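# Sort boxes: full ones into tote, empty ones onto desks

## Task

Every box in the room that is full must end up entirely inside the tote, and every box that is empty must be returned to the desk it belongs on. The robot must not tip over or finish leaning, or the task fails. A box counts as placed only if it stays there without the robot holding it.

## Robot and tools

ROBOT. A Hello Robot Stretch 4, about 1.6 m tall, with one arm. It has an omni-wheel base whose rim lies within 0.23 m of the base origin, a lift on a mast, a telescoping arm that reaches forward, a three-joint wrist (yaw, pitch, roll) and a two-finger gripper. It carries four cameras: head_camera, head_left_camera, head_right_camera (head fisheyes) and wrist_camera. Now and then an outside push may nudge a loose object.

FRAMES. Base frame: origin on the floor below the base centre, x ahead, y to the left, z up. hand_pose is reported in this frame and marks the point between the fingers, 0.015 m back from the tips; with all wrist joints at zero its axes line up with the base frame. Its printed value may be slightly wrong. The odometry frame is where the base frame was when the scene began. base_odometry comes from wheel rotation only, so slipping looks like travel; its heading runs -3.142 to 3.142, positive to the left.

execute_actions. Argument "actions": a list holding one action or nothing (an empty list just reports state and images). An action contains "base", "joints", or both, optionally with "pace" and "contact_limits"; alternatively it is only {"end_of_arm": "enable_torque"}, which re-powers any wrist or gripper motor that shut itself off. All motions in one action begin together.
- "base": exactly one relative move from where the base last reported itself: {"translate_m": d}, metres straight, forward positive, -2 to 2; {"strafe_m": d}, metres sideways, left positive, -2 to 2; {"rotate_rad": d}, radians on the spot, counter-clockwise positive, -3.2 to 3.2.
- "joints": absolute targets by name. lift_m 0 to 1.2 m; arm_m 0 to 0.55 m (extension); wrist_yaw_rad -1.134 to 4.276 (0 ahead, positive left, 3.14 tucked back, above 3.4 the arm may block it); wrist_pitch_rad -1.117 to 4.259 (0 level, 1.57 pointing down); wrist_roll_rad -1.117 to 4.259 (0 fingers level, positive turns clockwise viewed from behind); gripper_m 0 to 0.08 m, the finger gap. Done tolerances: lift and arm ±0.004, yaw and roll ±0.02, pitch ±0.05, gripper ±0.002. A joint target out of range is clipped and flagged; any other bad value or unknown key rejects the whole call with no motion.
- "pace": "slow", "default" (if omitted), "fast" or "max"; base speeds 0.1/0.3/0.4/0.6 m/s and 1/2/3/4 rad/s, reduced when the lift is above 0.2 (down to 0.3 m/s and 1 rad/s at 1.2).
- "contact_limits": only {"arm_m": v}, v from 0 (gentlest) to 0.75 (firmest), default 0.5; the arm halts when it pushes harder.
- "cameras": list of names, or "all"/null/omitted for every camera, [] for none.
A part left out of an action can still be driving toward an earlier target without the status showing it. If one call reports a stop, later motion calls in the same reply are skipped.

wait: {"seconds": 0 to 10}; nothing new is commanded, returns state and images.
zoom_image: {"camera": name, "region": [x0, y0, x1, y1]} in pixels of that camera's latest full image, origin top-left, at most 504 by 504.
read_manual: only licence texts; no motion.
finished_scene: {"scene": n}, the number of the scene being closed; irreversible, and the result says whether the goal was met. The goal must already hold and stay held.

RESULTS. base_status and joint_status: "done"; "off_target" (stopped short, may still push); "contact_stop_at_<key>" (blocked; lift, arm or wheels go slack, a slack lift may sink, a slack base may roll); "limit_stop_at_<name>" such as own_body or tilt (tilt over 6 degrees leaves lift, arm and wheels slack and unresponsive until it eases); "time_out"; "torque_fault" (a wrist or gripper motor went limp; send enable_torque). After these, the old target is dropped. on_its_own lists what this call did not command; "held at" is the held target, not the position. lidar_m: 12 distances from the base origin, sector 1 straight ahead then counter-clockwise in 30-degree steps (4 left, 7 behind, 10 right); "-" means nothing seen or closer than 0.25 m; it sees roughly 0.15 m up to robot height and can miss glass, thin legs and things behind. wrist_depth_mm: 7x7 grid of median depths, 100 to 2000 mm, "-" if unknown. turned_by_wheels vs turned_by_imu differing by over about 0.1 rad suggests a collision or slip. base_tilt in degrees, forward and right positive, with a fixed offset up to about 1.5. motor_effort in percent, bracket = peak of last action; wheels positive means turning right.

GRIPPING. Command a gap below the object's width; the fingers stop a little past first contact. A held object shows as gripper_m reading above the command, effort away from 0 and status "off_target". Effort held beyond roughly 50 faults the gripper and can release the load. A level gripper holding over about 2.7 kg faults the wrist.

CAUTIONS. To unfold at the start, send lift_m 0.4 with wrist_yaw_rad 0 together. Tipped-up pitch (below -0.2) with large roll can hit the body. Do not drive or turn with over 1 kg held and arm_m above 0.2, especially fast; avoid steady hard pushes or pulls, mostly with the gripper high. Avoid drops, slams, hard hits and pressing the gripper into surfaces.

Each tool is called after "Request:" by a JSON object that holds its "fn" and its "kwargs".

## Session

Request:
{"fn": "execute_actions", "kwargs": {"actions": []}}

Scene clock: 0.00 s.
base_odometry: x=+0.000 y=+0.000 heading=+0.000 (m, m, rad; odometry frame)
turned_by_wheels: +0.000 (rad since the last result)
turned_by_imu: +0.000 (rad since the last result)
base_tilt: forward=-0.2 right=+0.0 (deg)
lidar_m: 1.59 1.49 1.50 1.08 1.02 1.10 1.43 1.40 0.91 0.64 0.63 0.66
base_status: not commanded
joint_positions: lift_m=+0.226 arm_m=-0.002 wrist_yaw_rad=+3.089 wrist_pitch_rad=+0.015 wrist_roll_rad=+0.016 gripper_m=+0.040
joint_status: not commanded
motor_effort: lift_m=+21 arm_m=-1 wrist_yaw_rad=-1 wrist_pitch_rad=-6 wrist_roll_rad=+0 gripper_m=+0 wheel_0=+1 wheel_1=-1 wheel_2=+1 (%)
hand_pose: x=-0.0388 y=+0.0984 z=+0.4009 quat_wxyz=(+0.026, -0.007, +0.008, +1.000) (m; base frame)
wrist_depth_mm: 133 135 - 1921 1430 1118 960 / - 135 - 1921 1397 1118 946 / 108 136 245 1921 1430 1138 960 / 124 137 - 1921 1464 1118 960 / 1863 - - 1983 1430 1160 960 / 1618 1499 1499 1499 1281 1160 976 / 1078 574 127 1025 121 - 960
pictures: head_camera, head_left_camera, head_right_camera, wrist_camera
Images, in order (width x height): head_camera 420x560, head_left_camera 420x672, head_right_camera 420x672, wrist_camera 616x392.

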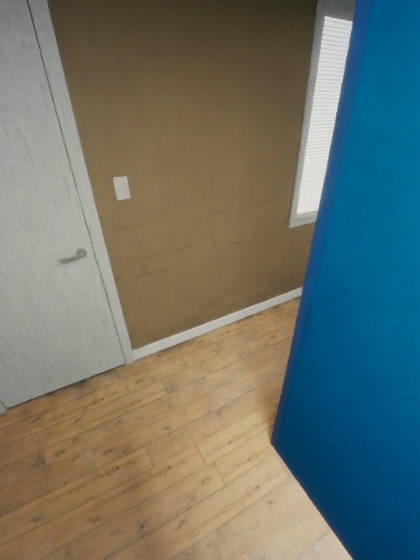

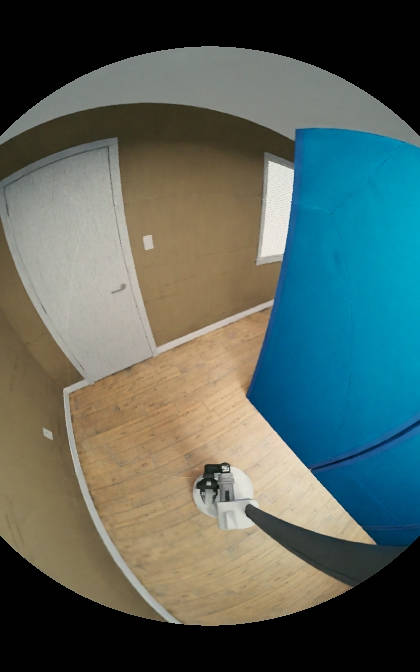

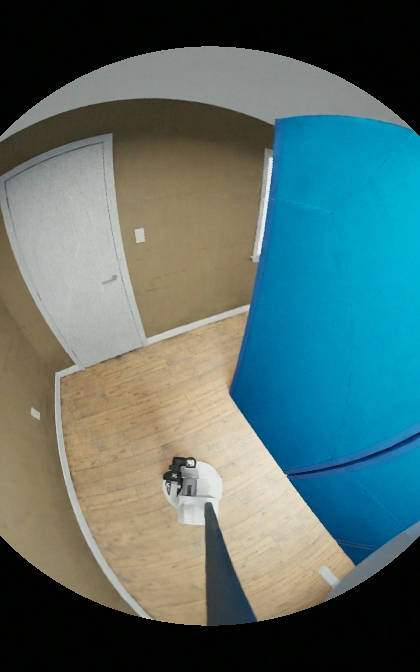

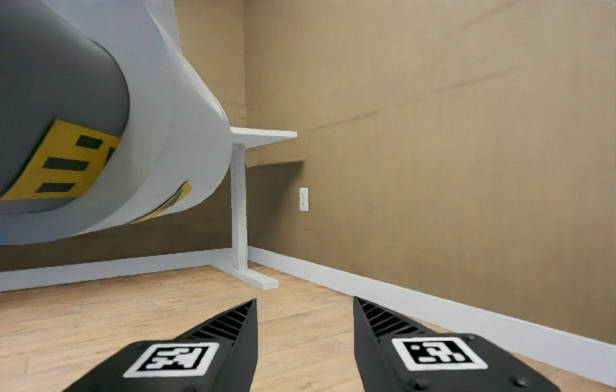

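Request:
{"fn": "execute_actions", "kwargs": {"actions": [{"base":{"rotate_rad":3.14}}]}}

Scene clock: 3.63 s.
base_odometry: x=+0.000 y=+0.000 heading=+3.139 (m, m, rad; odometry frame)
turned_by_wheels: +3.139 (rad since the last result)
turned_by_imu: +3.113 (rad since the last result)
base_tilt: forward=-0.2 right=+0.0 (deg)
lidar_m: 1.43 1.39 0.93 0.67 0.64 0.66 1.59 1.47 1.48 1.06 1.03 1.13
base_status: done
joint_positions: lift_m=+0.226 arm_m=-0.002 wrist_yaw_rad=+3.089 wrist_pitch_rad=+0.015 wrist_roll_rad=+0.016 gripper_m=+0.040
joint_status: not commanded
motor_effort: lift_m=+21(21) arm_m=-1(1) wrist_yaw_rad=+0(0) wrist_pitch_rad=-7(9) wrist_roll_rad=+0(0) gripper_m=+0(0) wheel_0=-5(11) wheel_1=-5(11) wheel_2=-4(14) (%)
hand_pose: x=-0.0387 y=+0.0984 z=+0.4009 quat_wxyz=(+0.026, -0.007, +0.008, +1.000) (m; base frame)
wrist_depth_mm: 133 135 1756 - 842 676 574 / - 136 1756 - 878 676 569 / 108 136 244 - 854 699 580 / 124 138 1756 - 878 691 580 / 1397 1576 1756 - 878 699 585 / 1366 1499 1576 1537 798 699 585 / 1078 574 127 1025 121 - 580
pictures: head_camera, head_left_camera, head_right_camera, wrist_camera
camera_calibration (this result's frames):
wrist_camera: T_world_to_cam=[[0.0754796, 0.997138, -0.00431075, -0.0971177], [0.0482601, -0.00797106, -0.998803, 0.458369], [-0.995979, 0.0751812, -0.0487236, 0.125071], [0, 0, 0, 1]] pos_world=[0.109778, 0.0910904, 0.463495]
Images, in order (width x height): head_camera 420x560, head_left_camera 420x672, head_right_camera 420x672, wrist_camera 616x392.

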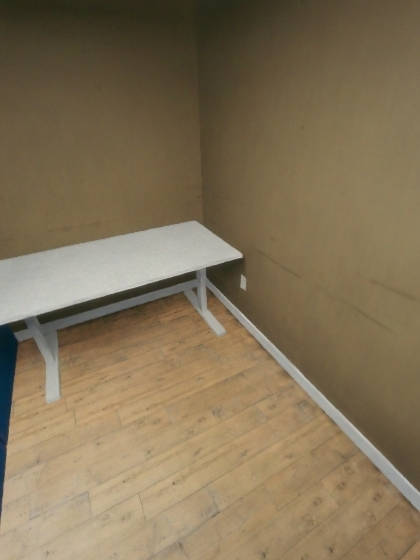

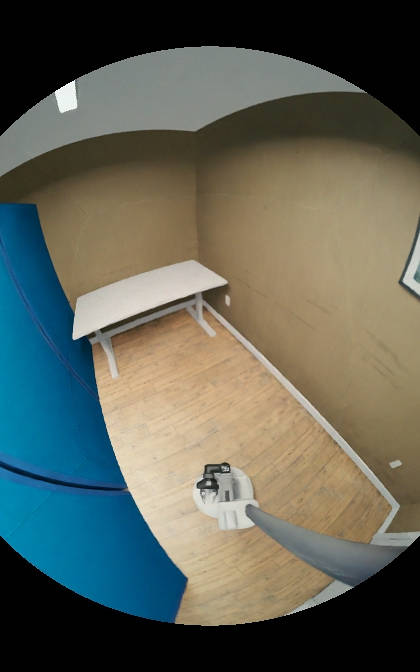

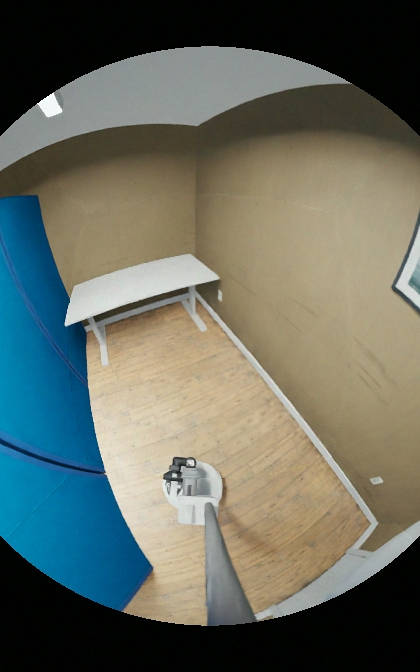

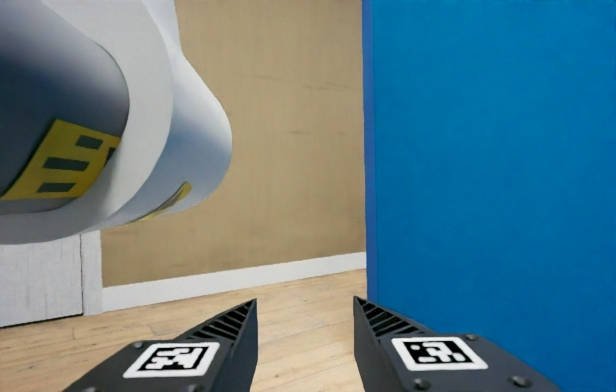

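Request:
{"fn": "execute_actions", "kwargs": {"actions": [{"base":{"rotate_rad":-2.69}}], "cameras": ["head_camera"]}}

Request:
{"fn": "execute_actions", "kwargs": {"actions": [{"base":{"translate_m":0.95}}], "cameras": []}}

Request:
{"fn": "execute_actions", "kwargs": {"actions": [{"base":{"rotate_rad":-1.57}}]}}

Scene clock: 10.70 s.
base_odometry: x=+0.000 y=+0.000 heading=+0.450 (m, m, rad; odometry frame)
turned_by_wheels: -2.689 (rad since the last result)
turned_by_imu: -2.665 (rad since the last result)
base_tilt: forward=-0.3 right=+0.2 (deg)
lidar_m: 1.48 1.55 1.08 1.03 1.10 1.41 1.41 0.99 0.66 0.63 0.65 0.86
base_status: done
joint_positions: lift_m=+0.226 arm_m=-0.002 wrist_yaw_rad=+3.089 wrist_pitch_rad=+0.015 wrist_roll_rad=+0.016 gripper_m=+0.040
joint_status: not commanded
motor_effort: lift_m=+21(21) arm_m=-2(2) wrist_yaw_rad=+0(0) wrist_pitch_rad=-6(7) wrist_roll_rad=+0(0) gripper_m=+0(1) wheel_0=+6(12) wheel_1=+6(12) wheel_2=+4(9) (%)
hand_pose: x=-0.0387 y=+0.0985 z=+0.4009 quat_wxyz=(+0.026, -0.007, +0.008, +1.000) (m; base frame)
wrist_depth_mm: 133 135 - - - 1708 1255 / - 135 - - - 1756 1255 / 108 136 244 - - 1708 1255 / 124 138 - - - 1756 1281 / 1308 - - - - 1756 1255 / 1281 1499 1499 1499 1336 1464 1255 / 1078 580 127 1042 121 - 991
pictures: head_camera
Images, in order (width x height): head_camera 420x560.

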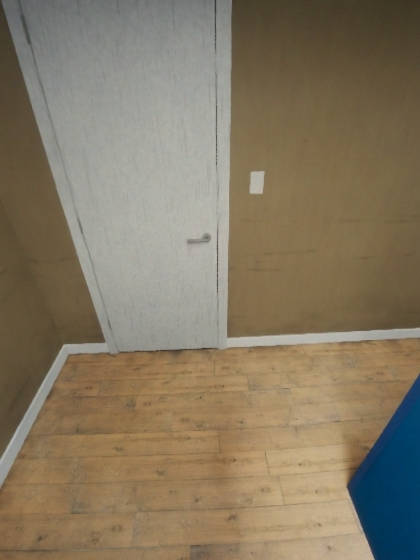

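Scene clock: 15.33 s.
base_odometry: x=+0.855 y=+0.414 heading=+0.451 (m, m, rad; odometry frame)
turned_by_wheels: +0.001 (rad since the last result)
turned_by_imu: +0.003 (rad since the last result)
base_tilt: forward=-0.3 right=+0.2 (deg)
lidar_m: 0.51 0.56 0.80 1.10 1.14 1.49 2.89 0.89 0.68 2.86 0.91 0.64
base_status: done
joint_positions: lift_m=+0.226 arm_m=-0.002 wrist_yaw_rad=+3.089 wrist_pitch_rad=+0.015 wrist_roll_rad=+0.016 gripper_m=+0.040
joint_status: not commanded
motor_effort: lift_m=+21(21) arm_m=-2(2) wrist_yaw_rad=+0(1) wrist_pitch_rad=-8(7) wrist_roll_rad=-1(0) gripper_m=+1(0) wheel_0=+5(10) wheel_1=+6(10) wheel_2=-2(14) (%)
hand_pose: x=-0.0387 y=+0.0984 z=+0.4009 quat_wxyz=(+0.026, -0.007, +0.008, +1.000) (m; base frame)
wrist_depth_mm: 133 135 - - - 1863 1336 / - 136 - - - 1756 1336 / 108 136 246 - - 1808 1366 / 124 138 - - - 1808 1366 / 1182 - - - - 1863 1397 / 1229 1499 1499 1499 1308 1430 1336 / 1060 580 127 1008 121 - 1008
pictures: none
No camera images: the call's "cameras" was empty. Leave "cameras" out to get every camera's image.

Scene clock: 17.40 s.
base_odometry: x=+0.855 y=+0.414 heading=-1.118 (m, m, rad; odometry frame)
turned_by_wheels: -1.569 (rad since the last result)
turned_by_imu: -1.555 (rad since the last result)
base_tilt: forward=-0.2 right=+0.2 (deg)
lidar_m: 2.88 0.93 0.63 0.51 0.54 0.78 1.10 1.14 1.50 2.35 0.88 0.69
base_status: done
joint_positions: lift_m=+0.226 arm_m=-0.002 wrist_yaw_rad=+3.089 wrist_pitch_rad=+0.015 wrist_roll_rad=+0.016 gripper_m=+0.040
joint_status: not commanded
motor_effort: lift_m=+21(21) arm_m=-2(2) wrist_yaw_rad=+1(2) wrist_pitch_rad=-7(6) wrist_roll_rad=+0(0) gripper_m=+0(0) wheel_0=+6(11) wheel_1=+7(12) wheel_2=+4(11) (%)
hand_pose: x=-0.0386 y=+0.0985 z=+0.4009 quat_wxyz=(+0.026, -0.007, +0.008, +1.000) (m; base frame)
wrist_depth_mm: 133 135 1205 1255 1281 866 647 / - 136 1182 1255 1281 891 647 / 108 136 245 1229 1281 891 647 / 124 138 1229 1281 1308 904 661 / 1182 1182 1229 1255 1281 891 654 / 1160 1205 1205 1229 1205 917 661 / 1060 580 127 1025 121 - 647
pictures: head_camera, head_left_camera, head_right_camera, wrist_camera
camera_calibration (this result's frames):
wrist_camera: T_world_to_cam=[[0.0755281, 0.997134, -0.00430673, -0.0971317], [0.0482599, -0.00796939, -0.998803, 0.45837], [-0.995975, 0.0752298, -0.0487235, 0.125126], [0, 0, 0, 1]] pos_world=[0.109837, 0.0910931, 0.463499]
Images, in order (width x height): head_camera 420x560, head_left_camera 420x672, head_right_camera 420x672, wrist_camera 616x392.

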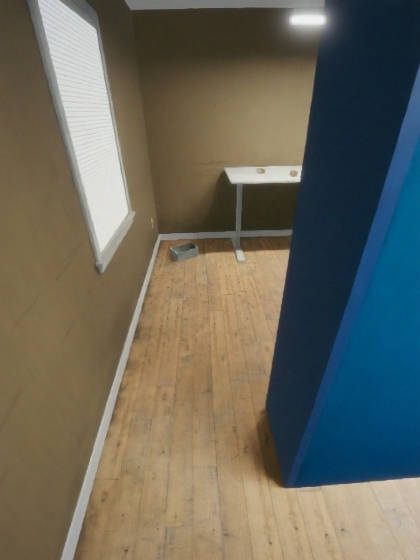

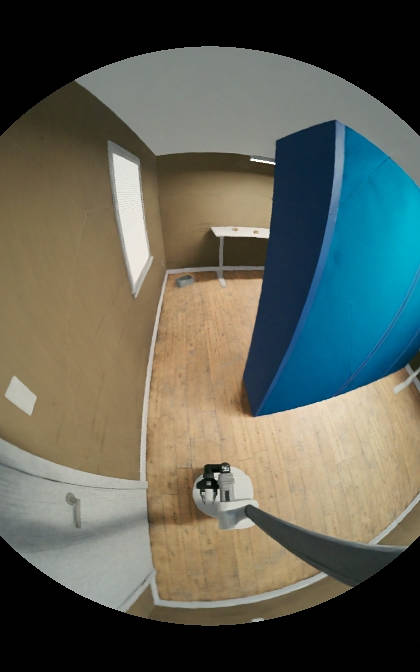

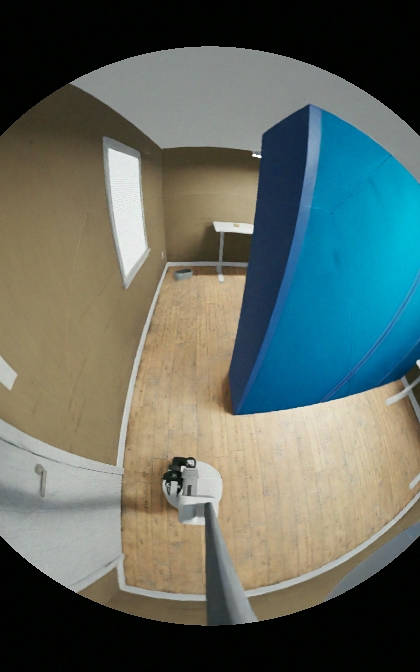

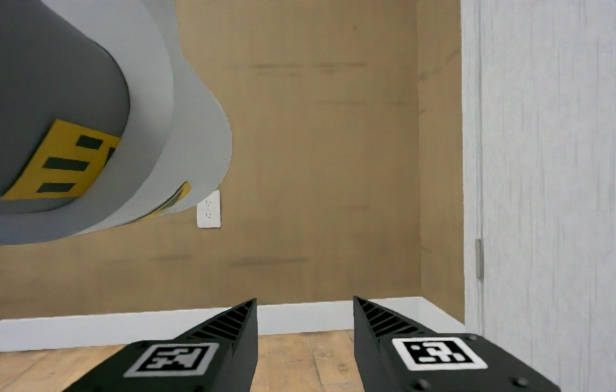

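Request:
{"fn": "execute_actions", "kwargs": {"actions": [{"base":{"strafe_m":0.1},"joints":{"lift_m":0.4,"wrist_yaw_rad":0}}], "cameras": []}}

Request:
{"fn": "execute_actions", "kwargs": {"actions": [{"base":{"translate_m":1.6}}]}}

Scene clock: 21.10 s.
base_odometry: x=+0.945 y=+0.458 heading=-1.118 (m, m, rad; odometry frame)
turned_by_wheels: +0.000 (rad since the last result)
turned_by_imu: +0.000 (rad since the last result)
base_tilt: forward=-0.3 right=+0.2 (deg)
lidar_m: 2.53 0.75 0.52 0.43 0.45 0.65 1.11 1.15 1.52 2.47 0.91 0.75
base_status: done
joint_positions: lift_m=+0.400 arm_m=-0.002 wrist_yaw_rad=+0.000 wrist_pitch_rad=+0.015 wrist_roll_rad=+0.016 gripper_m=+0.040
joint_status: all done
motor_effort: lift_m=+23(24) arm_m=-2(2) wrist_yaw_rad=-2(6) wrist_pitch_rad=-7(7) wrist_roll_rad=+0(1) gripper_m=+0(0) wheel_0=-4(11) wheel_1=+5(14) wheel_2=+0(3) (%)
hand_pose: x=+0.3818 y=-0.0874 z=+0.5748 quat_wxyz=(+1.000, +0.008, +0.008, +0.000) (m; base frame)
wrist_depth_mm: 1025 1618 - - - 668 484 / 1008 1618 - - - 691 488 / 1008 1576 - - - 683 492 / 1008 1576 - - - 691 492 / 991 1576 - - - 699 492 / 991 1576 - - 1756 699 500 / 991 668 128 1397 121 - 492
pictures: none
No camera images: the call's "cameras" was empty. Leave "cameras" out to get every camera's image.

Scene clock: 27.90 s.
base_odometry: x=+1.646 y=-0.980 heading=-1.117 (m, m, rad; odometry frame)
turned_by_wheels: +0.001 (rad since the last result)
turned_by_imu: +0.004 (rad since the last result)
base_tilt: forward=-0.3 right=+0.1 (deg)
lidar_m: 1.27 0.81 0.55 0.54 0.53 0.81 1.87 0.63 0.73 1.77 1.87 1.30
base_status: done
joint_positions: lift_m=+0.400 arm_m=-0.002 wrist_yaw_rad=+0.000 wrist_pitch_rad=+0.015 wrist_roll_rad=+0.016 gripper_m=+0.040
joint_status: not commanded
motor_effort: lift_m=+22(23) arm_m=-2(2) wrist_yaw_rad=-2(1) wrist_pitch_rad=-8(6) wrist_roll_rad=+0(1) gripper_m=+0(0) wheel_0=+5(9) wheel_1=+6(11) wheel_2=-2(13) (%)
hand_pose: x=+0.3818 y=-0.0874 z=+0.5748 quat_wxyz=(+1.000, +0.008, +0.008, +0.000) (m; base frame)
wrist_depth_mm: 1160 1661 1756 1808 1756 1808 1808 / 1138 1756 1756 1808 1138 1160 1182 / 1160 1756 1808 1756 1808 1863 1983 / 1160 1756 1808 1756 1808 1808 1863 / 1138 1808 1808 1708 1863 1863 1863 / 1138 1708 1756 1863 1708 1808 1921 / 1118 759 127 1397 121 - 1336
pictures: head_camera, head_left_camera, head_right_camera, wrist_camera
camera_calibration (this result's frames):
wrist_camera: T_world_to_cam=[[-0.0230333, -0.999725, -0.00430422, -0.079714], [-0.0486127, 0.00542027, -0.998803, 0.648458], [0.998552, -0.0227965, -0.0487242, -0.203744], [0, 0, 0, 1]] pos_world=[0.233136, -0.0878516, 0.637412]
Images, in order (width x height): head_camera 420x560, head_left_camera 420x672, head_right_camera 420x672, wrist_camera 616x392.

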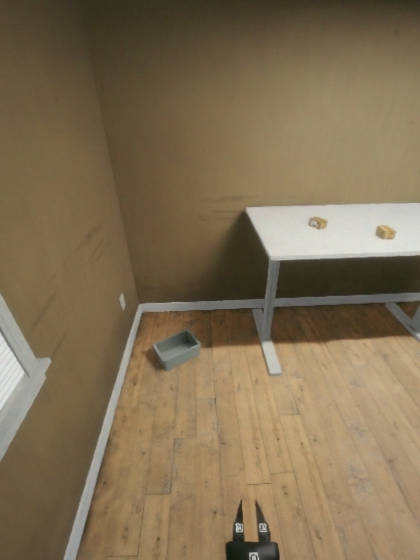

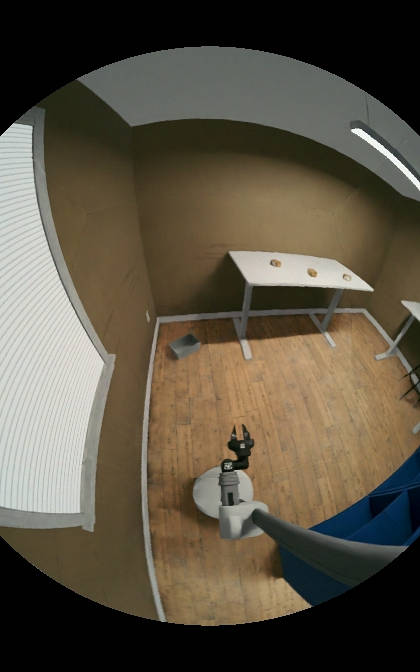

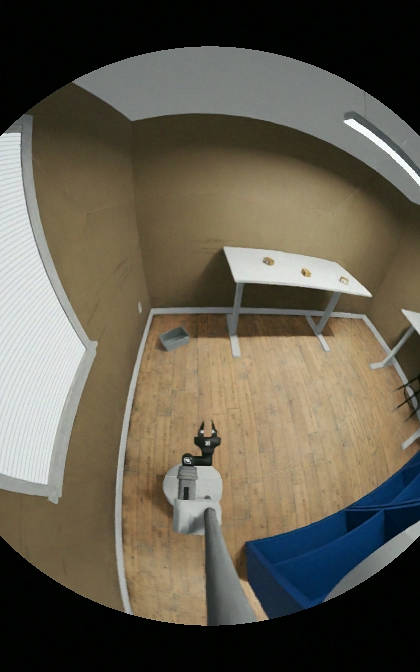

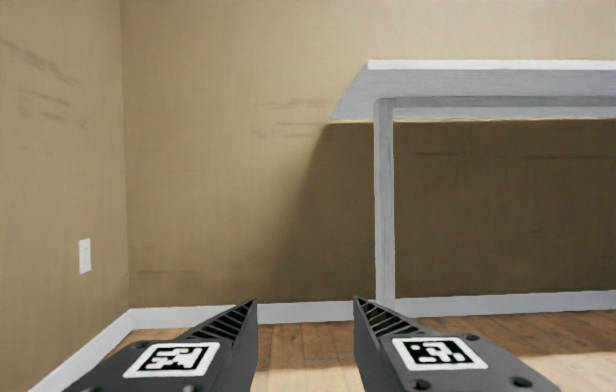

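Request:
{"fn": "execute_actions", "kwargs": {"actions": [{"base":{"rotate_rad":-1.0}}]}}

Scene clock: 30.60 s.
base_odometry: x=+1.646 y=-0.980 heading=-2.116 (m, m, rad; odometry frame)
turned_by_wheels: -0.999 (rad since the last result)
turned_by_imu: -0.990 (rad since the last result)
base_tilt: forward=-0.3 right=+0.2 (deg)
lidar_m: 1.78 1.29 1.31 0.82 0.56 0.51 0.55 0.83 2.15 0.64 0.77 2.05
base_status: done
joint_positions: lift_m=+0.400 arm_m=-0.002 wrist_yaw_rad=+0.000 wrist_pitch_rad=+0.015 wrist_roll_rad=+0.016 gripper_m=+0.040
joint_status: not commanded
motor_effort: lift_m=+22(22) arm_m=-2(2) wrist_yaw_rad=-1(2) wrist_pitch_rad=-6(7) wrist_roll_rad=+0(1) gripper_m=+0(0) wheel_0=+6(11) wheel_1=+4(10) wheel_2=+3(10) (%)
hand_pose: x=+0.3818 y=-0.0874 z=+0.5748 quat_wxyz=(+1.000, +0.008, +0.008, +0.000) (m; base frame)
wrist_depth_mm: 1863 - - - - - - / 1366 - - - - - - / 1808 - - - - - - / 1863 - - - - - - / 1863 - - - - - - / 1808 - 1983 - 1808 1983 1863 / 1430 768 127 1366 121 - 1308
pictures: head_camera, head_left_camera, head_right_camera, wrist_camera
camera_calibration (this result's frames):
wrist_camera: T_world_to_cam=[[-0.023219, -0.999721, -0.00430341, -0.0796828], [-0.0486116, 0.00542848, -0.998803, 0.648464], [0.998548, -0.022982, -0.0487241, -0.203752], [0, 0, 0, 1]] pos_world=[0.233129, -0.0878634, 0.637417]
Images, in order (width x height): head_camera 420x560, head_left_camera 420x672, head_right_camera 420x672, wrist_camera 616x392.

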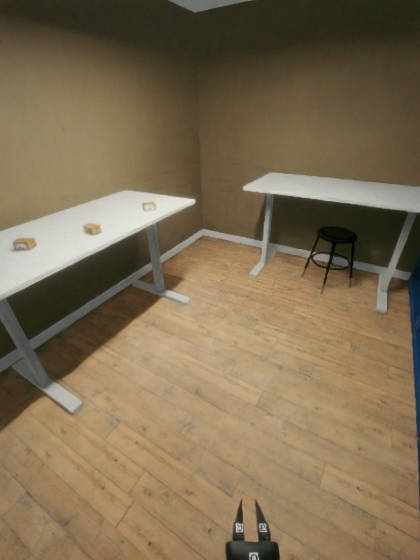

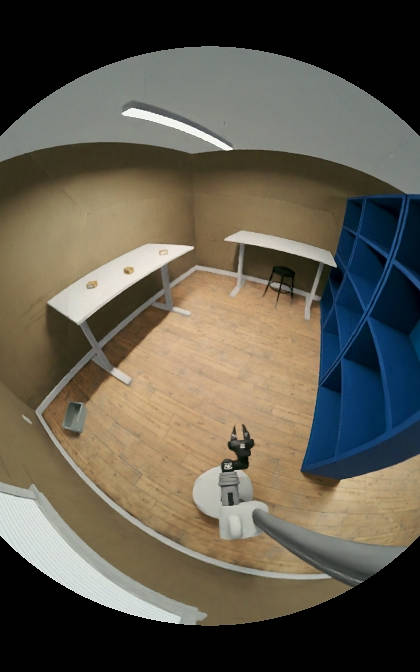

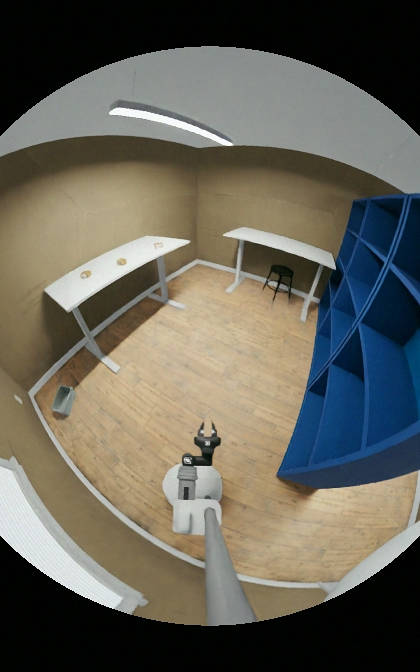

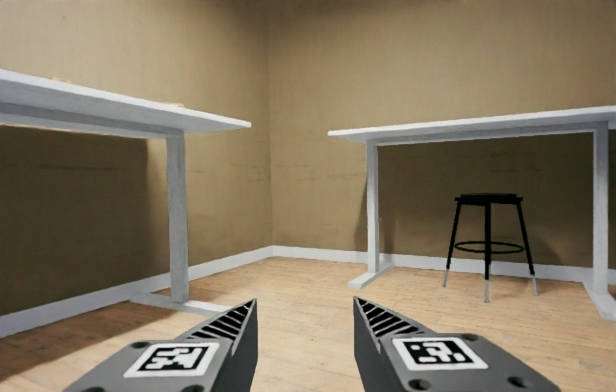

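Request:
{"fn": "execute_actions", "kwargs": {"actions": [{"base":{"rotate_rad":1.0},"joints":{"lift_m":0.95,"gripper_m":0.08}}], "cameras": []}}

Request:
{"fn": "execute_actions", "kwargs": {"actions": [{"base":{"strafe_m":-0.5}}], "cameras": []}}

Request:
{"fn": "execute_actions", "kwargs": {"actions": [{"base":{"translate_m":0.55}}]}}

Scene clock: 36.10 s.
base_odometry: x=+1.646 y=-0.980 heading=-1.117 (m, m, rad; odometry frame)
turned_by_wheels: +0.999 (rad since the last result)
turned_by_imu: +0.991 (rad since the last result)
base_tilt: forward=-0.4 right=+0.1 (deg)
lidar_m: 1.27 0.82 0.57 0.53 0.55 0.78 1.87 0.62 0.72 1.77 1.85 1.29
base_status: done
joint_positions: lift_m=+0.950 arm_m=-0.002 wrist_yaw_rad=+0.000 wrist_pitch_rad=+0.015 wrist_roll_rad=+0.016 gripper_m=+0.080
joint_status: all done
motor_effort: lift_m=+22(23) arm_m=-2(2) wrist_yaw_rad=-1(1) wrist_pitch_rad=-7(8) wrist_roll_rad=+0(0) gripper_m=+2(2) wheel_0=-5(9) wheel_1=-5(12) wheel_2=-3(11) (%)
hand_pose: x=+0.3818 y=-0.0874 z=+1.1248 quat_wxyz=(+1.000, +0.008, +0.008, +0.000) (m; base frame)
wrist_depth_mm: 1160 1708 1708 1863 1808 1863 1863 / 1138 1708 1756 1808 1808 1863 1863 / 1138 1708 1756 1863 1863 1863 1921 / 1160 1756 1756 1808 1808 1808 1863 / 1160 1708 1756 1756 1366 1281 1255 / 1138 1661 1808 1808 1808 1863 1921 / 991 108 1863 1756 1366 103 -
pictures: none
No camera images: the call's "cameras" was empty. Leave "cameras" out to get every camera's image.

Scene clock: 39.10 s.
base_odometry: x=+1.197 y=-1.200 heading=-1.117 (m, m, rad; odometry frame)
turned_by_wheels: +0.000 (rad since the last result)
turned_by_imu: +0.001 (rad since the last result)
base_tilt: forward=-0.3 right=+0.1 (deg)
lidar_m: 1.23 1.55 1.09 1.02 1.12 1.46 0.50 0.53 0.69 1.68 1.95 1.33
base_status: done
joint_positions: lift_m=+0.950 arm_m=-0.002 wrist_yaw_rad=+0.000 wrist_pitch_rad=+0.015 wrist_roll_rad=+0.016 gripper_m=+0.080
joint_status: not commanded
motor_effort: lift_m=+22(22) arm_m=-2(2) wrist_yaw_rad=+0(1) wrist_pitch_rad=-6(8) wrist_roll_rad=+0(0) gripper_m=+2(3) wheel_0=+4(13) wheel_1=-3(15) wheel_2=+0(2) (%)
hand_pose: x=+0.3818 y=-0.0874 z=+1.1249 quat_wxyz=(+1.000, +0.008, +0.008, +0.000) (m; base frame)
wrist_depth_mm: 1756 1756 1756 1756 1863 1921 1863 / 1708 1756 1708 1808 1808 1863 1983 / 1708 1756 1756 1808 1863 1863 1921 / 1756 1808 1808 1808 1808 1863 1863 / 1756 1808 1397 1336 1308 1281 1464 / 1756 1756 1336 1808 1808 1921 1921 / 1661 108 1397 1863 1863 103 -
pictures: none
No camera images: the call's "cameras" was empty. Leave "cameras" out to get every camera's image.

Scene clock: 42.40 s.
base_odometry: x=+1.438 y=-1.694 heading=-1.116 (m, m, rad; odometry frame)
turned_by_wheels: +0.001 (rad since the last result)
turned_by_imu: +0.002 (rad since the last result)
base_tilt: forward=-0.3 right=+0.2 (deg)
lidar_m: 0.68 0.70 1.10 1.06 1.12 1.50 1.05 1.09 1.47 1.83 1.06 0.75
base_status: done
joint_positions: lift_m=+0.950 arm_m=-0.002 wrist_yaw_rad=+0.000 wrist_pitch_rad=+0.015 wrist_roll_rad=+0.016 gripper_m=+0.080
joint_status: not commanded
motor_effort: lift_m=+22(22) arm_m=-2(2) wrist_yaw_rad=-1(0) wrist_pitch_rad=-8(7) wrist_roll_rad=-1(1) gripper_m=+2(2) wheel_0=+5(10) wheel_1=+6(11) wheel_2=-3(11) (%)
hand_pose: x=+0.3818 y=-0.0874 z=+1.1249 quat_wxyz=(+1.000, +0.008, +0.008, +0.000) (m; base frame)
wrist_depth_mm: 1182 1229 1255 1255 1281 1281 1336 / 1229 1229 1255 1255 1281 1308 1308 / 1229 1205 1255 1281 1308 1308 1308 / 1229 1229 1255 1281 1281 1308 1336 / 1229 1229 1255 1308 1308 1308 1281 / 1255 842 750 732 683 647 707 / 1205 107 480 512 492 103 -
pictures: head_camera, head_left_camera, head_right_camera, wrist_camera
camera_calibration (this result's frames):
wrist_camera: T_world_to_cam=[[-0.0230968, -0.999724, -0.00430417, -0.0773354], [-0.0486122, 0.0054233, -0.998803, 1.19785], [0.998551, -0.0228599, -0.0487241, -0.176961], [0, 0, 0, 1]] pos_world=[0.233149, -0.0878556, 1.18746]
Images, in order (width x height): head_camera 420x560, head_left_camera 420x672, head_right_camera 420x672, wrist_camera 616x392.

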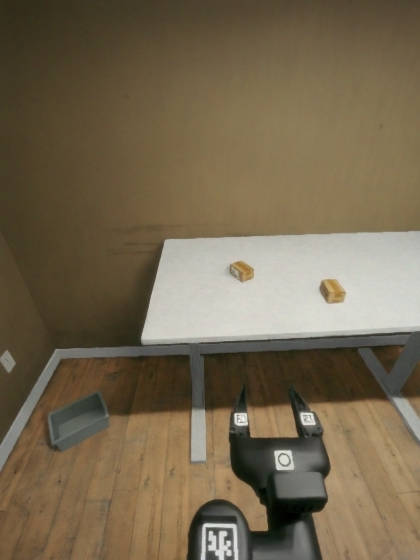

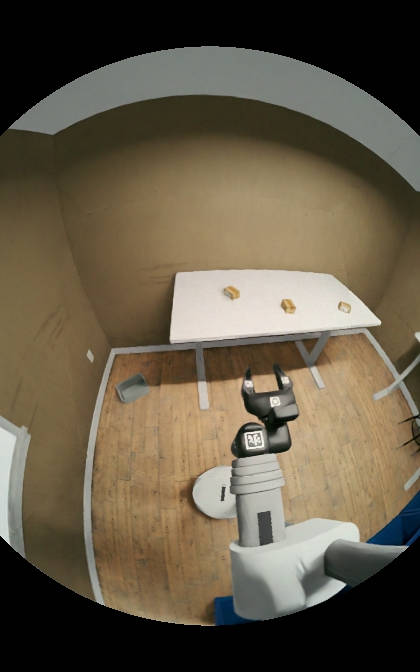

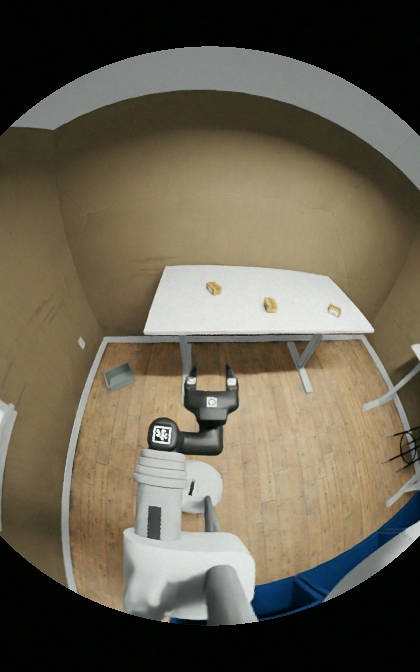

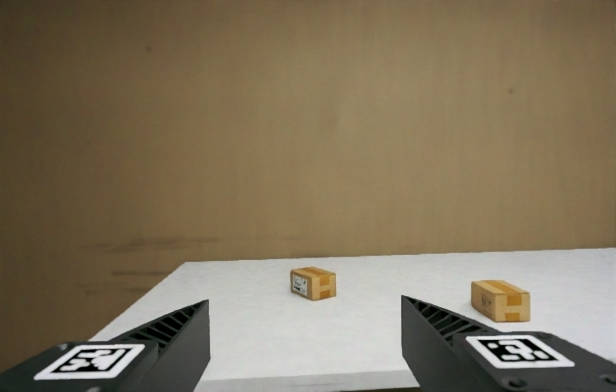

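Request:
{"fn": "execute_actions", "kwargs": {"actions": [{"joints":{"wrist_pitch_rad":0.4}}], "cameras": ["wrist_camera","head_camera"]}}

Request:
{"fn": "zoom_image", "kwargs": {"camera": "head_camera", "region": [210, 240, 370, 350]}}

Scene clock: 45.87 s.
base_odometry: x=+1.438 y=-1.694 heading=-1.116 (m, m, rad; odometry frame)
turned_by_wheels: +0.000 (rad since the last result)
turned_by_imu: +0.000 (rad since the last result)
base_tilt: forward=-0.3 right=+0.2 (deg)
lidar_m: 0.68 0.72 1.15 1.07 1.11 1.52 1.06 1.08 1.46 1.84 1.08 0.73
base_status: not commanded
joint_positions: lift_m=+0.950 arm_m=-0.002 wrist_yaw_rad=+0.000 wrist_pitch_rad=+0.402 wrist_roll_rad=+0.016 gripper_m=+0.080
joint_status: all done
motor_effort: lift_m=+22(22) arm_m=-2(2) wrist_yaw_rad=-1(1) wrist_pitch_rad=-6(4) wrist_roll_rad=-1(0) gripper_m=+2(2) wheel_0=+5(5) wheel_1=+6(6) wheel_2=-3(3) (%)
hand_pose: x=+0.3649 y=-0.0874 z=+1.0449 quat_wxyz=(+0.980, +0.008, +0.200, -0.002) (m; base frame)
wrist_depth_mm: 1118 1138 1160 1160 1160 1182 1205 / 1138 1160 1205 1229 1205 1229 1255 / 1255 854 759 741 741 668 723 / 1255 521 549 549 539 569 569 / 1397 1397 1430 1464 1499 1499 1618 / 1464 1499 1025 1537 1576 1618 1661 / 1499 107 1060 1430 1366 103 -
pictures: head_camera, wrist_camera
camera_calibration (this result's frames):
wrist_camera: T_world_to_cam=[[-0.0230411, -0.999723, 0.00473413, -0.0875411], [-0.4217, 0.0054254, -0.906719, 1.15708], [0.906443, -0.0228882, -0.421708, 0.259394], [0, 0, 0, 1]] pos_world=[0.250797, -0.0878575, 1.15895]
Images, in order (width x height): head_camera 420x560, wrist_camera 616x392.

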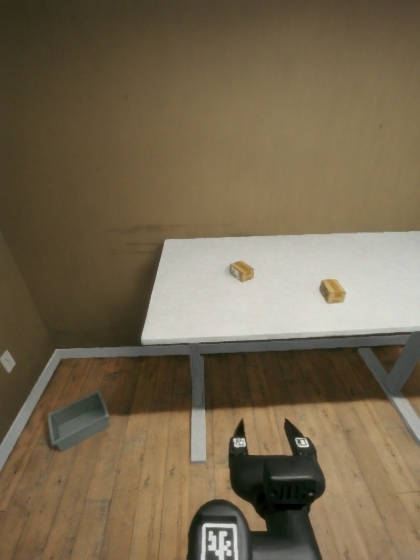

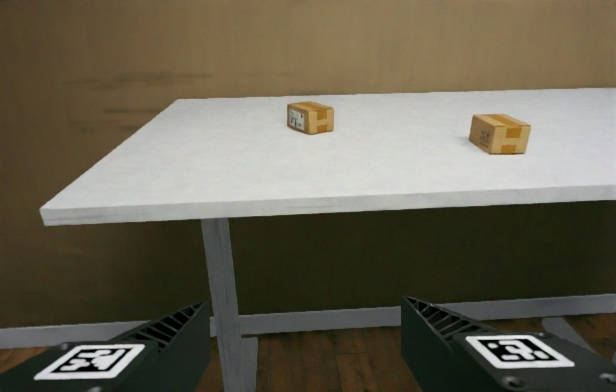

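Region (210, 240, 370, 350) of head_camera's 420x560 image, scaled by 3.150, with more detail than that image has; it fills the top 346 rows of this view, and the rest is white.

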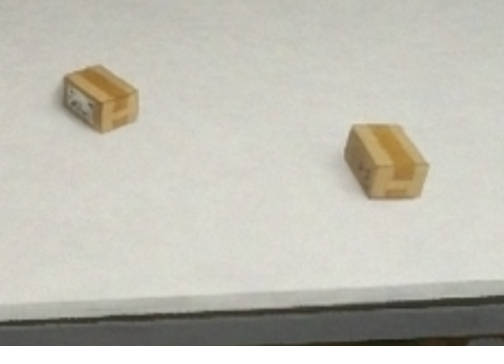

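Request:
{"fn": "execute_actions", "kwargs": {"actions": [{"base":{"strafe_m":-0.37},"joints":{"wrist_pitch_rad":0.3,"lift_m":0.88}}], "cameras": []}}

Request:
{"fn": "execute_actions", "kwargs": {"actions": [{"base":{"translate_m":0.2},"joints":{"arm_m":0.15}}], "cameras": ["wrist_camera","head_camera"]}}

Scene clock: 52.83 s.
base_odometry: x=+1.106 y=-1.856 heading=-1.116 (m, m, rad; odometry frame)
turned_by_wheels: +0.000 (rad since the last result)
turned_by_imu: +0.000 (rad since the last result)
base_tilt: forward=-0.2 right=+0.2 (deg)
lidar_m: 0.69 0.72 1.35 1.43 1.47 1.10 1.00 1.03 1.43 1.47 1.12 0.76
base_status: done
joint_positions: lift_m=+0.880 arm_m=-0.002 wrist_yaw_rad=+0.000 wrist_pitch_rad=+0.303 wrist_roll_rad=+0.016 gripper_m=+0.080
joint_status: all done
motor_effort: lift_m=+19(20) arm_m=-2(2) wrist_yaw_rad=-1(1) wrist_pitch_rad=-9(10) wrist_roll_rad=-1(0) gripper_m=+2(2) wheel_0=+4(11) wheel_1=-4(14) wheel_2=+0(0) (%)
hand_pose: x=+0.3722 y=-0.0874 z=+0.9950 quat_wxyz=(+0.989, +0.008, +0.151, -0.001) (m; base frame)
wrist_depth_mm: 1138 1138 1182 1205 1205 1229 1205 / 1160 1182 1229 1229 1281 1281 1308 / 866 768 831 699 788 788 668 / 525 521 564 559 554 1397 931 / 1308 1366 1366 1397 1430 1464 1464 / 1397 1397 1397 1464 1430 1499 1576 / 1430 107 1397 1499 1366 103 -
pictures: none
No camera images: the call's "cameras" was empty. Leave "cameras" out to get every camera's image.

Scene clock: 54.90 s.
base_odometry: x=+1.193 y=-2.035 heading=-1.116 (m, m, rad; odometry frame)
turned_by_wheels: +0.001 (rad since the last result)
turned_by_imu: +0.001 (rad since the last result)
base_tilt: forward=-0.3 right=+0.1 (deg)
lidar_m: 0.50 0.54 0.71 1.44 1.50 1.32 1.22 1.25 1.57 1.45 0.77 0.58
base_status: done
joint_positions: lift_m=+0.880 arm_m=+0.149 wrist_yaw_rad=+0.000 wrist_pitch_rad=+0.303 wrist_roll_rad=+0.016 gripper_m=+0.080
joint_status: all done
motor_effort: lift_m=+19(19) arm_m=+5(6) wrist_yaw_rad=-1(2) wrist_pitch_rad=-7(7) wrist_roll_rad=+0(0) gripper_m=+1(2) wheel_0=+3(11) wheel_1=+7(12) wheel_2=-4(11) (%)
hand_pose: x=+0.5231 y=-0.0874 z=+0.9950 quat_wxyz=(+0.989, +0.008, +0.151, -0.001) (m; base frame)
wrist_depth_mm: 820 842 854 854 878 878 891 / 866 866 878 904 917 931 946 / 866 842 820 809 788 778 768 / 442 469 394 389 449 452 442 / 327 325 303 300 319 315 312 / 250 249 246 246 234 242 241 / 211 107 186 199 185 103 -
pictures: head_camera, wrist_camera
camera_calibration (this result's frames):
wrist_camera: T_world_to_cam=[[-0.0231629, -0.999729, 0.0024243, -0.0812497], [-0.329624, 0.0053477, -0.944097, 1.16757], [0.943828, -0.0226671, -0.329658, -0.0162202], [0, 0, 0, 1]] pos_world=[0.398285, -0.0878391, 1.09715]
Images, in order (width x height): head_camera 420x560, wrist_camera 616x392.

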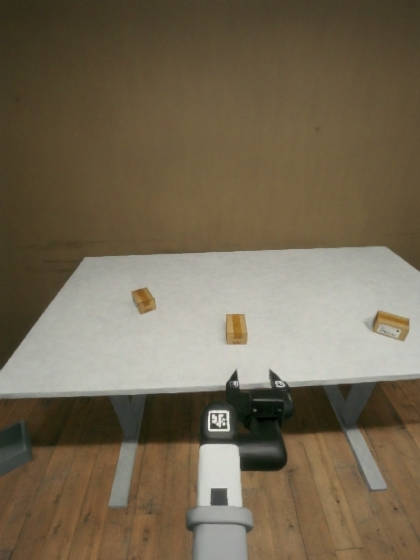

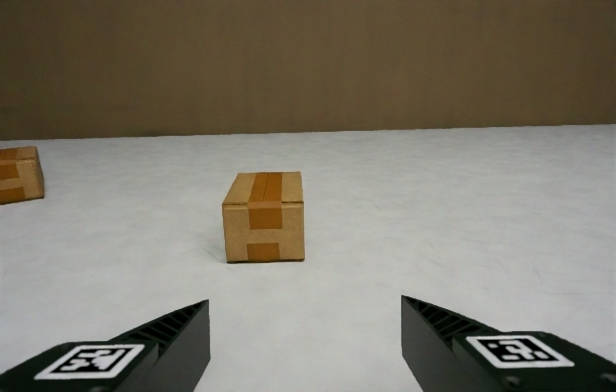

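Request:
{"fn": "execute_actions", "kwargs": {"actions": [{"base":{"strafe_m":0.028},"joints":{"lift_m":0.862,"arm_m":0.24}}], "cameras": ["wrist_camera"]}}

Scene clock: 60.00 s.
base_odometry: x=+1.218 y=-2.023 heading=-1.116 (m, m, rad; odometry frame)
turned_by_wheels: +0.000 (rad since the last result)
turned_by_imu: +0.000 (rad since the last result)
base_tilt: forward=-0.2 right=+0.2 (deg)
lidar_m: 0.50 0.52 0.68 1.39 1.45 1.31 1.23 1.27 1.59 1.49 0.80 0.59
base_status: done
joint_positions: lift_m=+0.862 arm_m=+0.239 wrist_yaw_rad=+0.000 wrist_pitch_rad=+0.302 wrist_roll_rad=+0.016 gripper_m=+0.080
joint_status: all done
motor_effort: lift_m=+19(15) arm_m=+5(6) wrist_yaw_rad=-1(1) wrist_pitch_rad=-6(6) wrist_roll_rad=+0(0) gripper_m=+2(2) wheel_0=-4(12) wheel_1=+4(13) wheel_2=+1(3) (%)
hand_pose: x=+0.6131 y=-0.0874 z=+0.9770 quat_wxyz=(+0.989, +0.008, +0.151, -0.001) (m; base frame)
wrist_depth_mm: 741 750 768 768 778 788 798 / 778 788 788 809 820 831 842 / 750 732 715 699 691 676 668 / 410 407 404 239 394 389 389 / 283 282 266 198 276 274 272 / 218 217 205 205 204 211 210 / 183 107 162 174 161 103 -
pictures: wrist_camera
camera_calibration (this result's frames):
wrist_camera: T_world_to_cam=[[-0.0232185, -0.999727, 0.00242382, -0.0790992], [-0.329613, 0.00536624, -0.944101, 1.18024], [0.943831, -0.0227195, -0.329648, -0.10706], [0, 0, 0, 1]] pos_world=[0.488233, -0.0878435, 1.07917]
Images, in order (width x height): wrist_camera 616x392.

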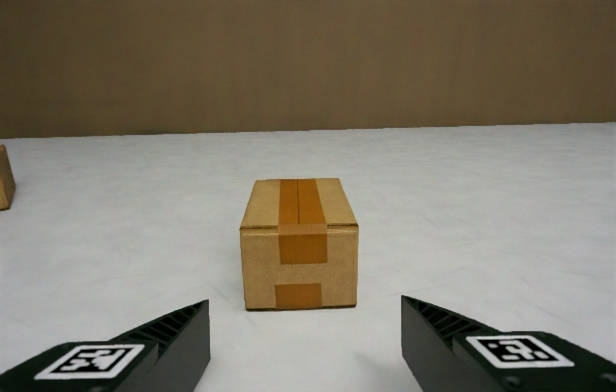

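Request:
{"fn": "execute_actions", "kwargs": {"actions": [{"joints":{"arm_m":0.335},"contact_limits":{"arm_m":0.2}}], "cameras": ["wrist_camera","head_camera"]}}

Request:
{"fn": "execute_actions", "kwargs": {"actions": [{"joints":{"gripper_m":0.04}}], "cameras": ["wrist_camera"]}}

Scene clock: 63.13 s.
base_odometry: x=+1.218 y=-2.023 heading=-1.116 (m, m, rad; odometry frame)
turned_by_wheels: +0.000 (rad since the last result)
turned_by_imu: +0.000 (rad since the last result)
base_tilt: forward=-0.2 right=+0.1 (deg)
lidar_m: 0.50 0.52 0.69 1.41 1.48 1.33 1.25 1.26 1.60 1.50 0.80 0.56
base_status: not commanded
joint_positions: lift_m=+0.862 arm_m=+0.334 wrist_yaw_rad=+0.000 wrist_pitch_rad=+0.303 wrist_roll_rad=+0.016 gripper_m=+0.080
joint_status: all done
motor_effort: lift_m=+19(18) arm_m=+5(7) wrist_yaw_rad=-1(2) wrist_pitch_rad=-7(8) wrist_roll_rad=-1(0) gripper_m=+2(3) wheel_0=-4(4) wheel_1=+4(4) wheel_2=+1(0) (%)
contact_limits: arm_m 0.2
hand_pose: x=+0.7080 y=-0.0874 z=+0.9770 quat_wxyz=(+0.989, +0.008, +0.151, -0.001) (m; base frame)
wrist_depth_mm: 661 668 691 691 699 707 715 / 691 699 707 715 723 741 750 / 707 715 715 691 683 668 661 / 413 404 404 397 392 387 387 / 285 282 168 177 276 273 271 / 218 216 161 159 203 211 210 / 183 108 162 164 160 103 -
pictures: head_camera, wrist_camera
camera_calibration (this result's frames):
wrist_camera: T_world_to_cam=[[-0.0231138, -0.99973, 0.00244293, -0.0769672], [-0.329704, 0.00531584, -0.944069, 1.21155], [0.943801, -0.0226265, -0.329738, -0.196576], [0, 0, 0, 1]] pos_world=[0.583203, -0.0878347, 1.07916]
Images, in order (width x height): head_camera 420x560, wrist_camera 616x392.

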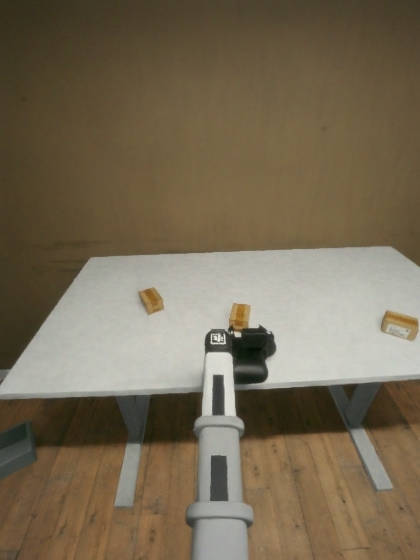

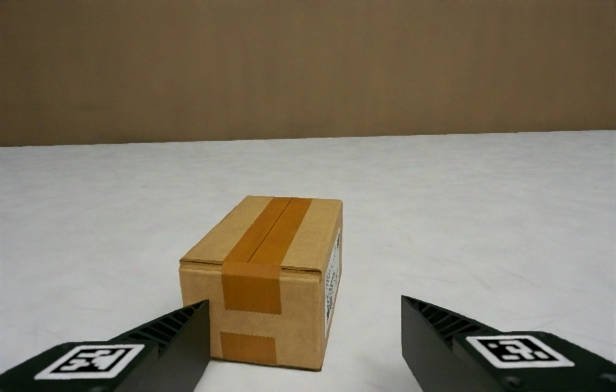

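Scene clock: 64.20 s.
base_odometry: x=+1.218 y=-2.023 heading=-1.116 (m, m, rad; odometry frame)
turned_by_wheels: +0.000 (rad since the last result)
turned_by_imu: +0.000 (rad since the last result)
base_tilt: forward=-0.2 right=+0.1 (deg)
lidar_m: 0.49 0.54 0.70 1.41 1.46 1.31 1.23 1.26 1.60 1.50 0.82 0.57
base_status: not commanded
joint_positions: lift_m=+0.862 arm_m=+0.334 wrist_yaw_rad=+0.000 wrist_pitch_rad=+0.303 wrist_roll_rad=+0.016 gripper_m=+0.040
joint_status: all done
motor_effort: lift_m=+19(18) arm_m=+5(5) wrist_yaw_rad=-1(1) wrist_pitch_rad=-7(6) wrist_roll_rad=-1(0) gripper_m=-2(0) wheel_0=-3(4) wheel_1=+4(4) wheel_2=+0(0) (%)
hand_pose: x=+0.7080 y=-0.0874 z=+0.9770 quat_wxyz=(+0.989, +0.008, +0.151, -0.001) (m; base frame)
wrist_depth_mm: 661 676 676 676 691 715 707 / 691 691 707 723 732 750 741 / 699 715 732 707 683 668 654 / 410 407 404 336 392 389 387 / 285 282 178 167 276 273 271 / 217 216 164 163 203 211 210 / 176 141 129 168 122 - 178
pictures: wrist_camera
camera_calibration (this result's frames):
wrist_camera: T_world_to_cam=[[-0.023111, -0.99973, 0.00244306, -0.0769688], [-0.329704, 0.00531481, -0.944069, 1.21155], [0.943801, -0.0226239, -0.329738, -0.196576], [0, 0, 0, 1]] pos_world=[0.583203, -0.0878345, 1.07916]
Images, in order (width x height): wrist_camera 616x392.

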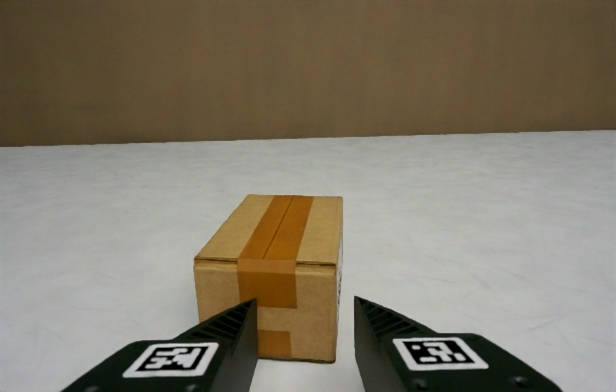

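Request:
{"fn": "execute_actions", "kwargs": {"actions": [{"joints":{"gripper_m":0.08,"arm_m":0.30}}], "cameras": ["wrist_camera"]}}

Scene clock: 66.90 s.
base_odometry: x=+1.218 y=-2.023 heading=-1.116 (m, m, rad; odometry frame)
turned_by_wheels: +0.000 (rad since the last result)
turned_by_imu: +0.000 (rad since the last result)
base_tilt: forward=-0.2 right=+0.2 (deg)
lidar_m: 0.51 0.54 0.72 1.41 1.45 1.32 1.23 1.25 1.60 1.47 0.79 0.57
base_status: not commanded
joint_positions: lift_m=+0.862 arm_m=+0.301 wrist_yaw_rad=+0.000 wrist_pitch_rad=+0.303 wrist_roll_rad=+0.016 gripper_m=+0.080
joint_status: all done
motor_effort: lift_m=+19(18) arm_m=-5(5) wrist_yaw_rad=+0(1) wrist_pitch_rad=-8(7) wrist_roll_rad=+0(0) gripper_m=+2(3) wheel_0=-4(4) wheel_1=+4(4) wheel_2=+0(0) (%)
hand_pose: x=+0.6748 y=-0.0874 z=+0.9770 quat_wxyz=(+0.989, +0.008, +0.151, -0.001) (m; base frame)
wrist_depth_mm: 691 699 715 723 732 741 750 / 723 723 741 759 759 768 788 / 741 750 723 707 691 683 661 / 407 407 399 239 394 389 387 / 285 283 199 194 274 274 272 / 217 216 202 201 204 211 210 / 183 108 162 174 161 103 -
pictures: wrist_camera
camera_calibration (this result's frames):
wrist_camera: T_world_to_cam=[[-0.0234806, -0.999721, 0.00244237, -0.0775619], [-0.329695, 0.00543717, -0.944072, 1.20059], [0.943795, -0.0229726, -0.329731, -0.16521], [0, 0, 0, 1]] pos_world=[0.549933, -0.0878634, 1.07916]
Images, in order (width x height): wrist_camera 616x392.

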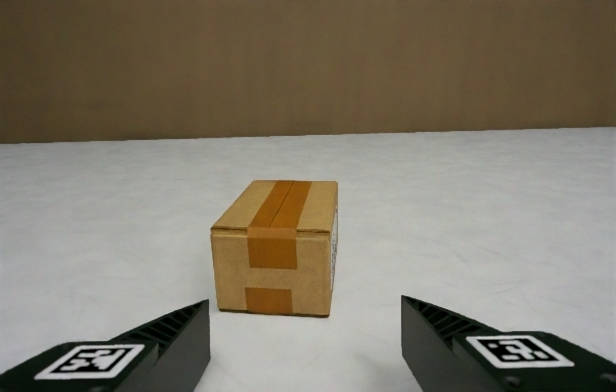

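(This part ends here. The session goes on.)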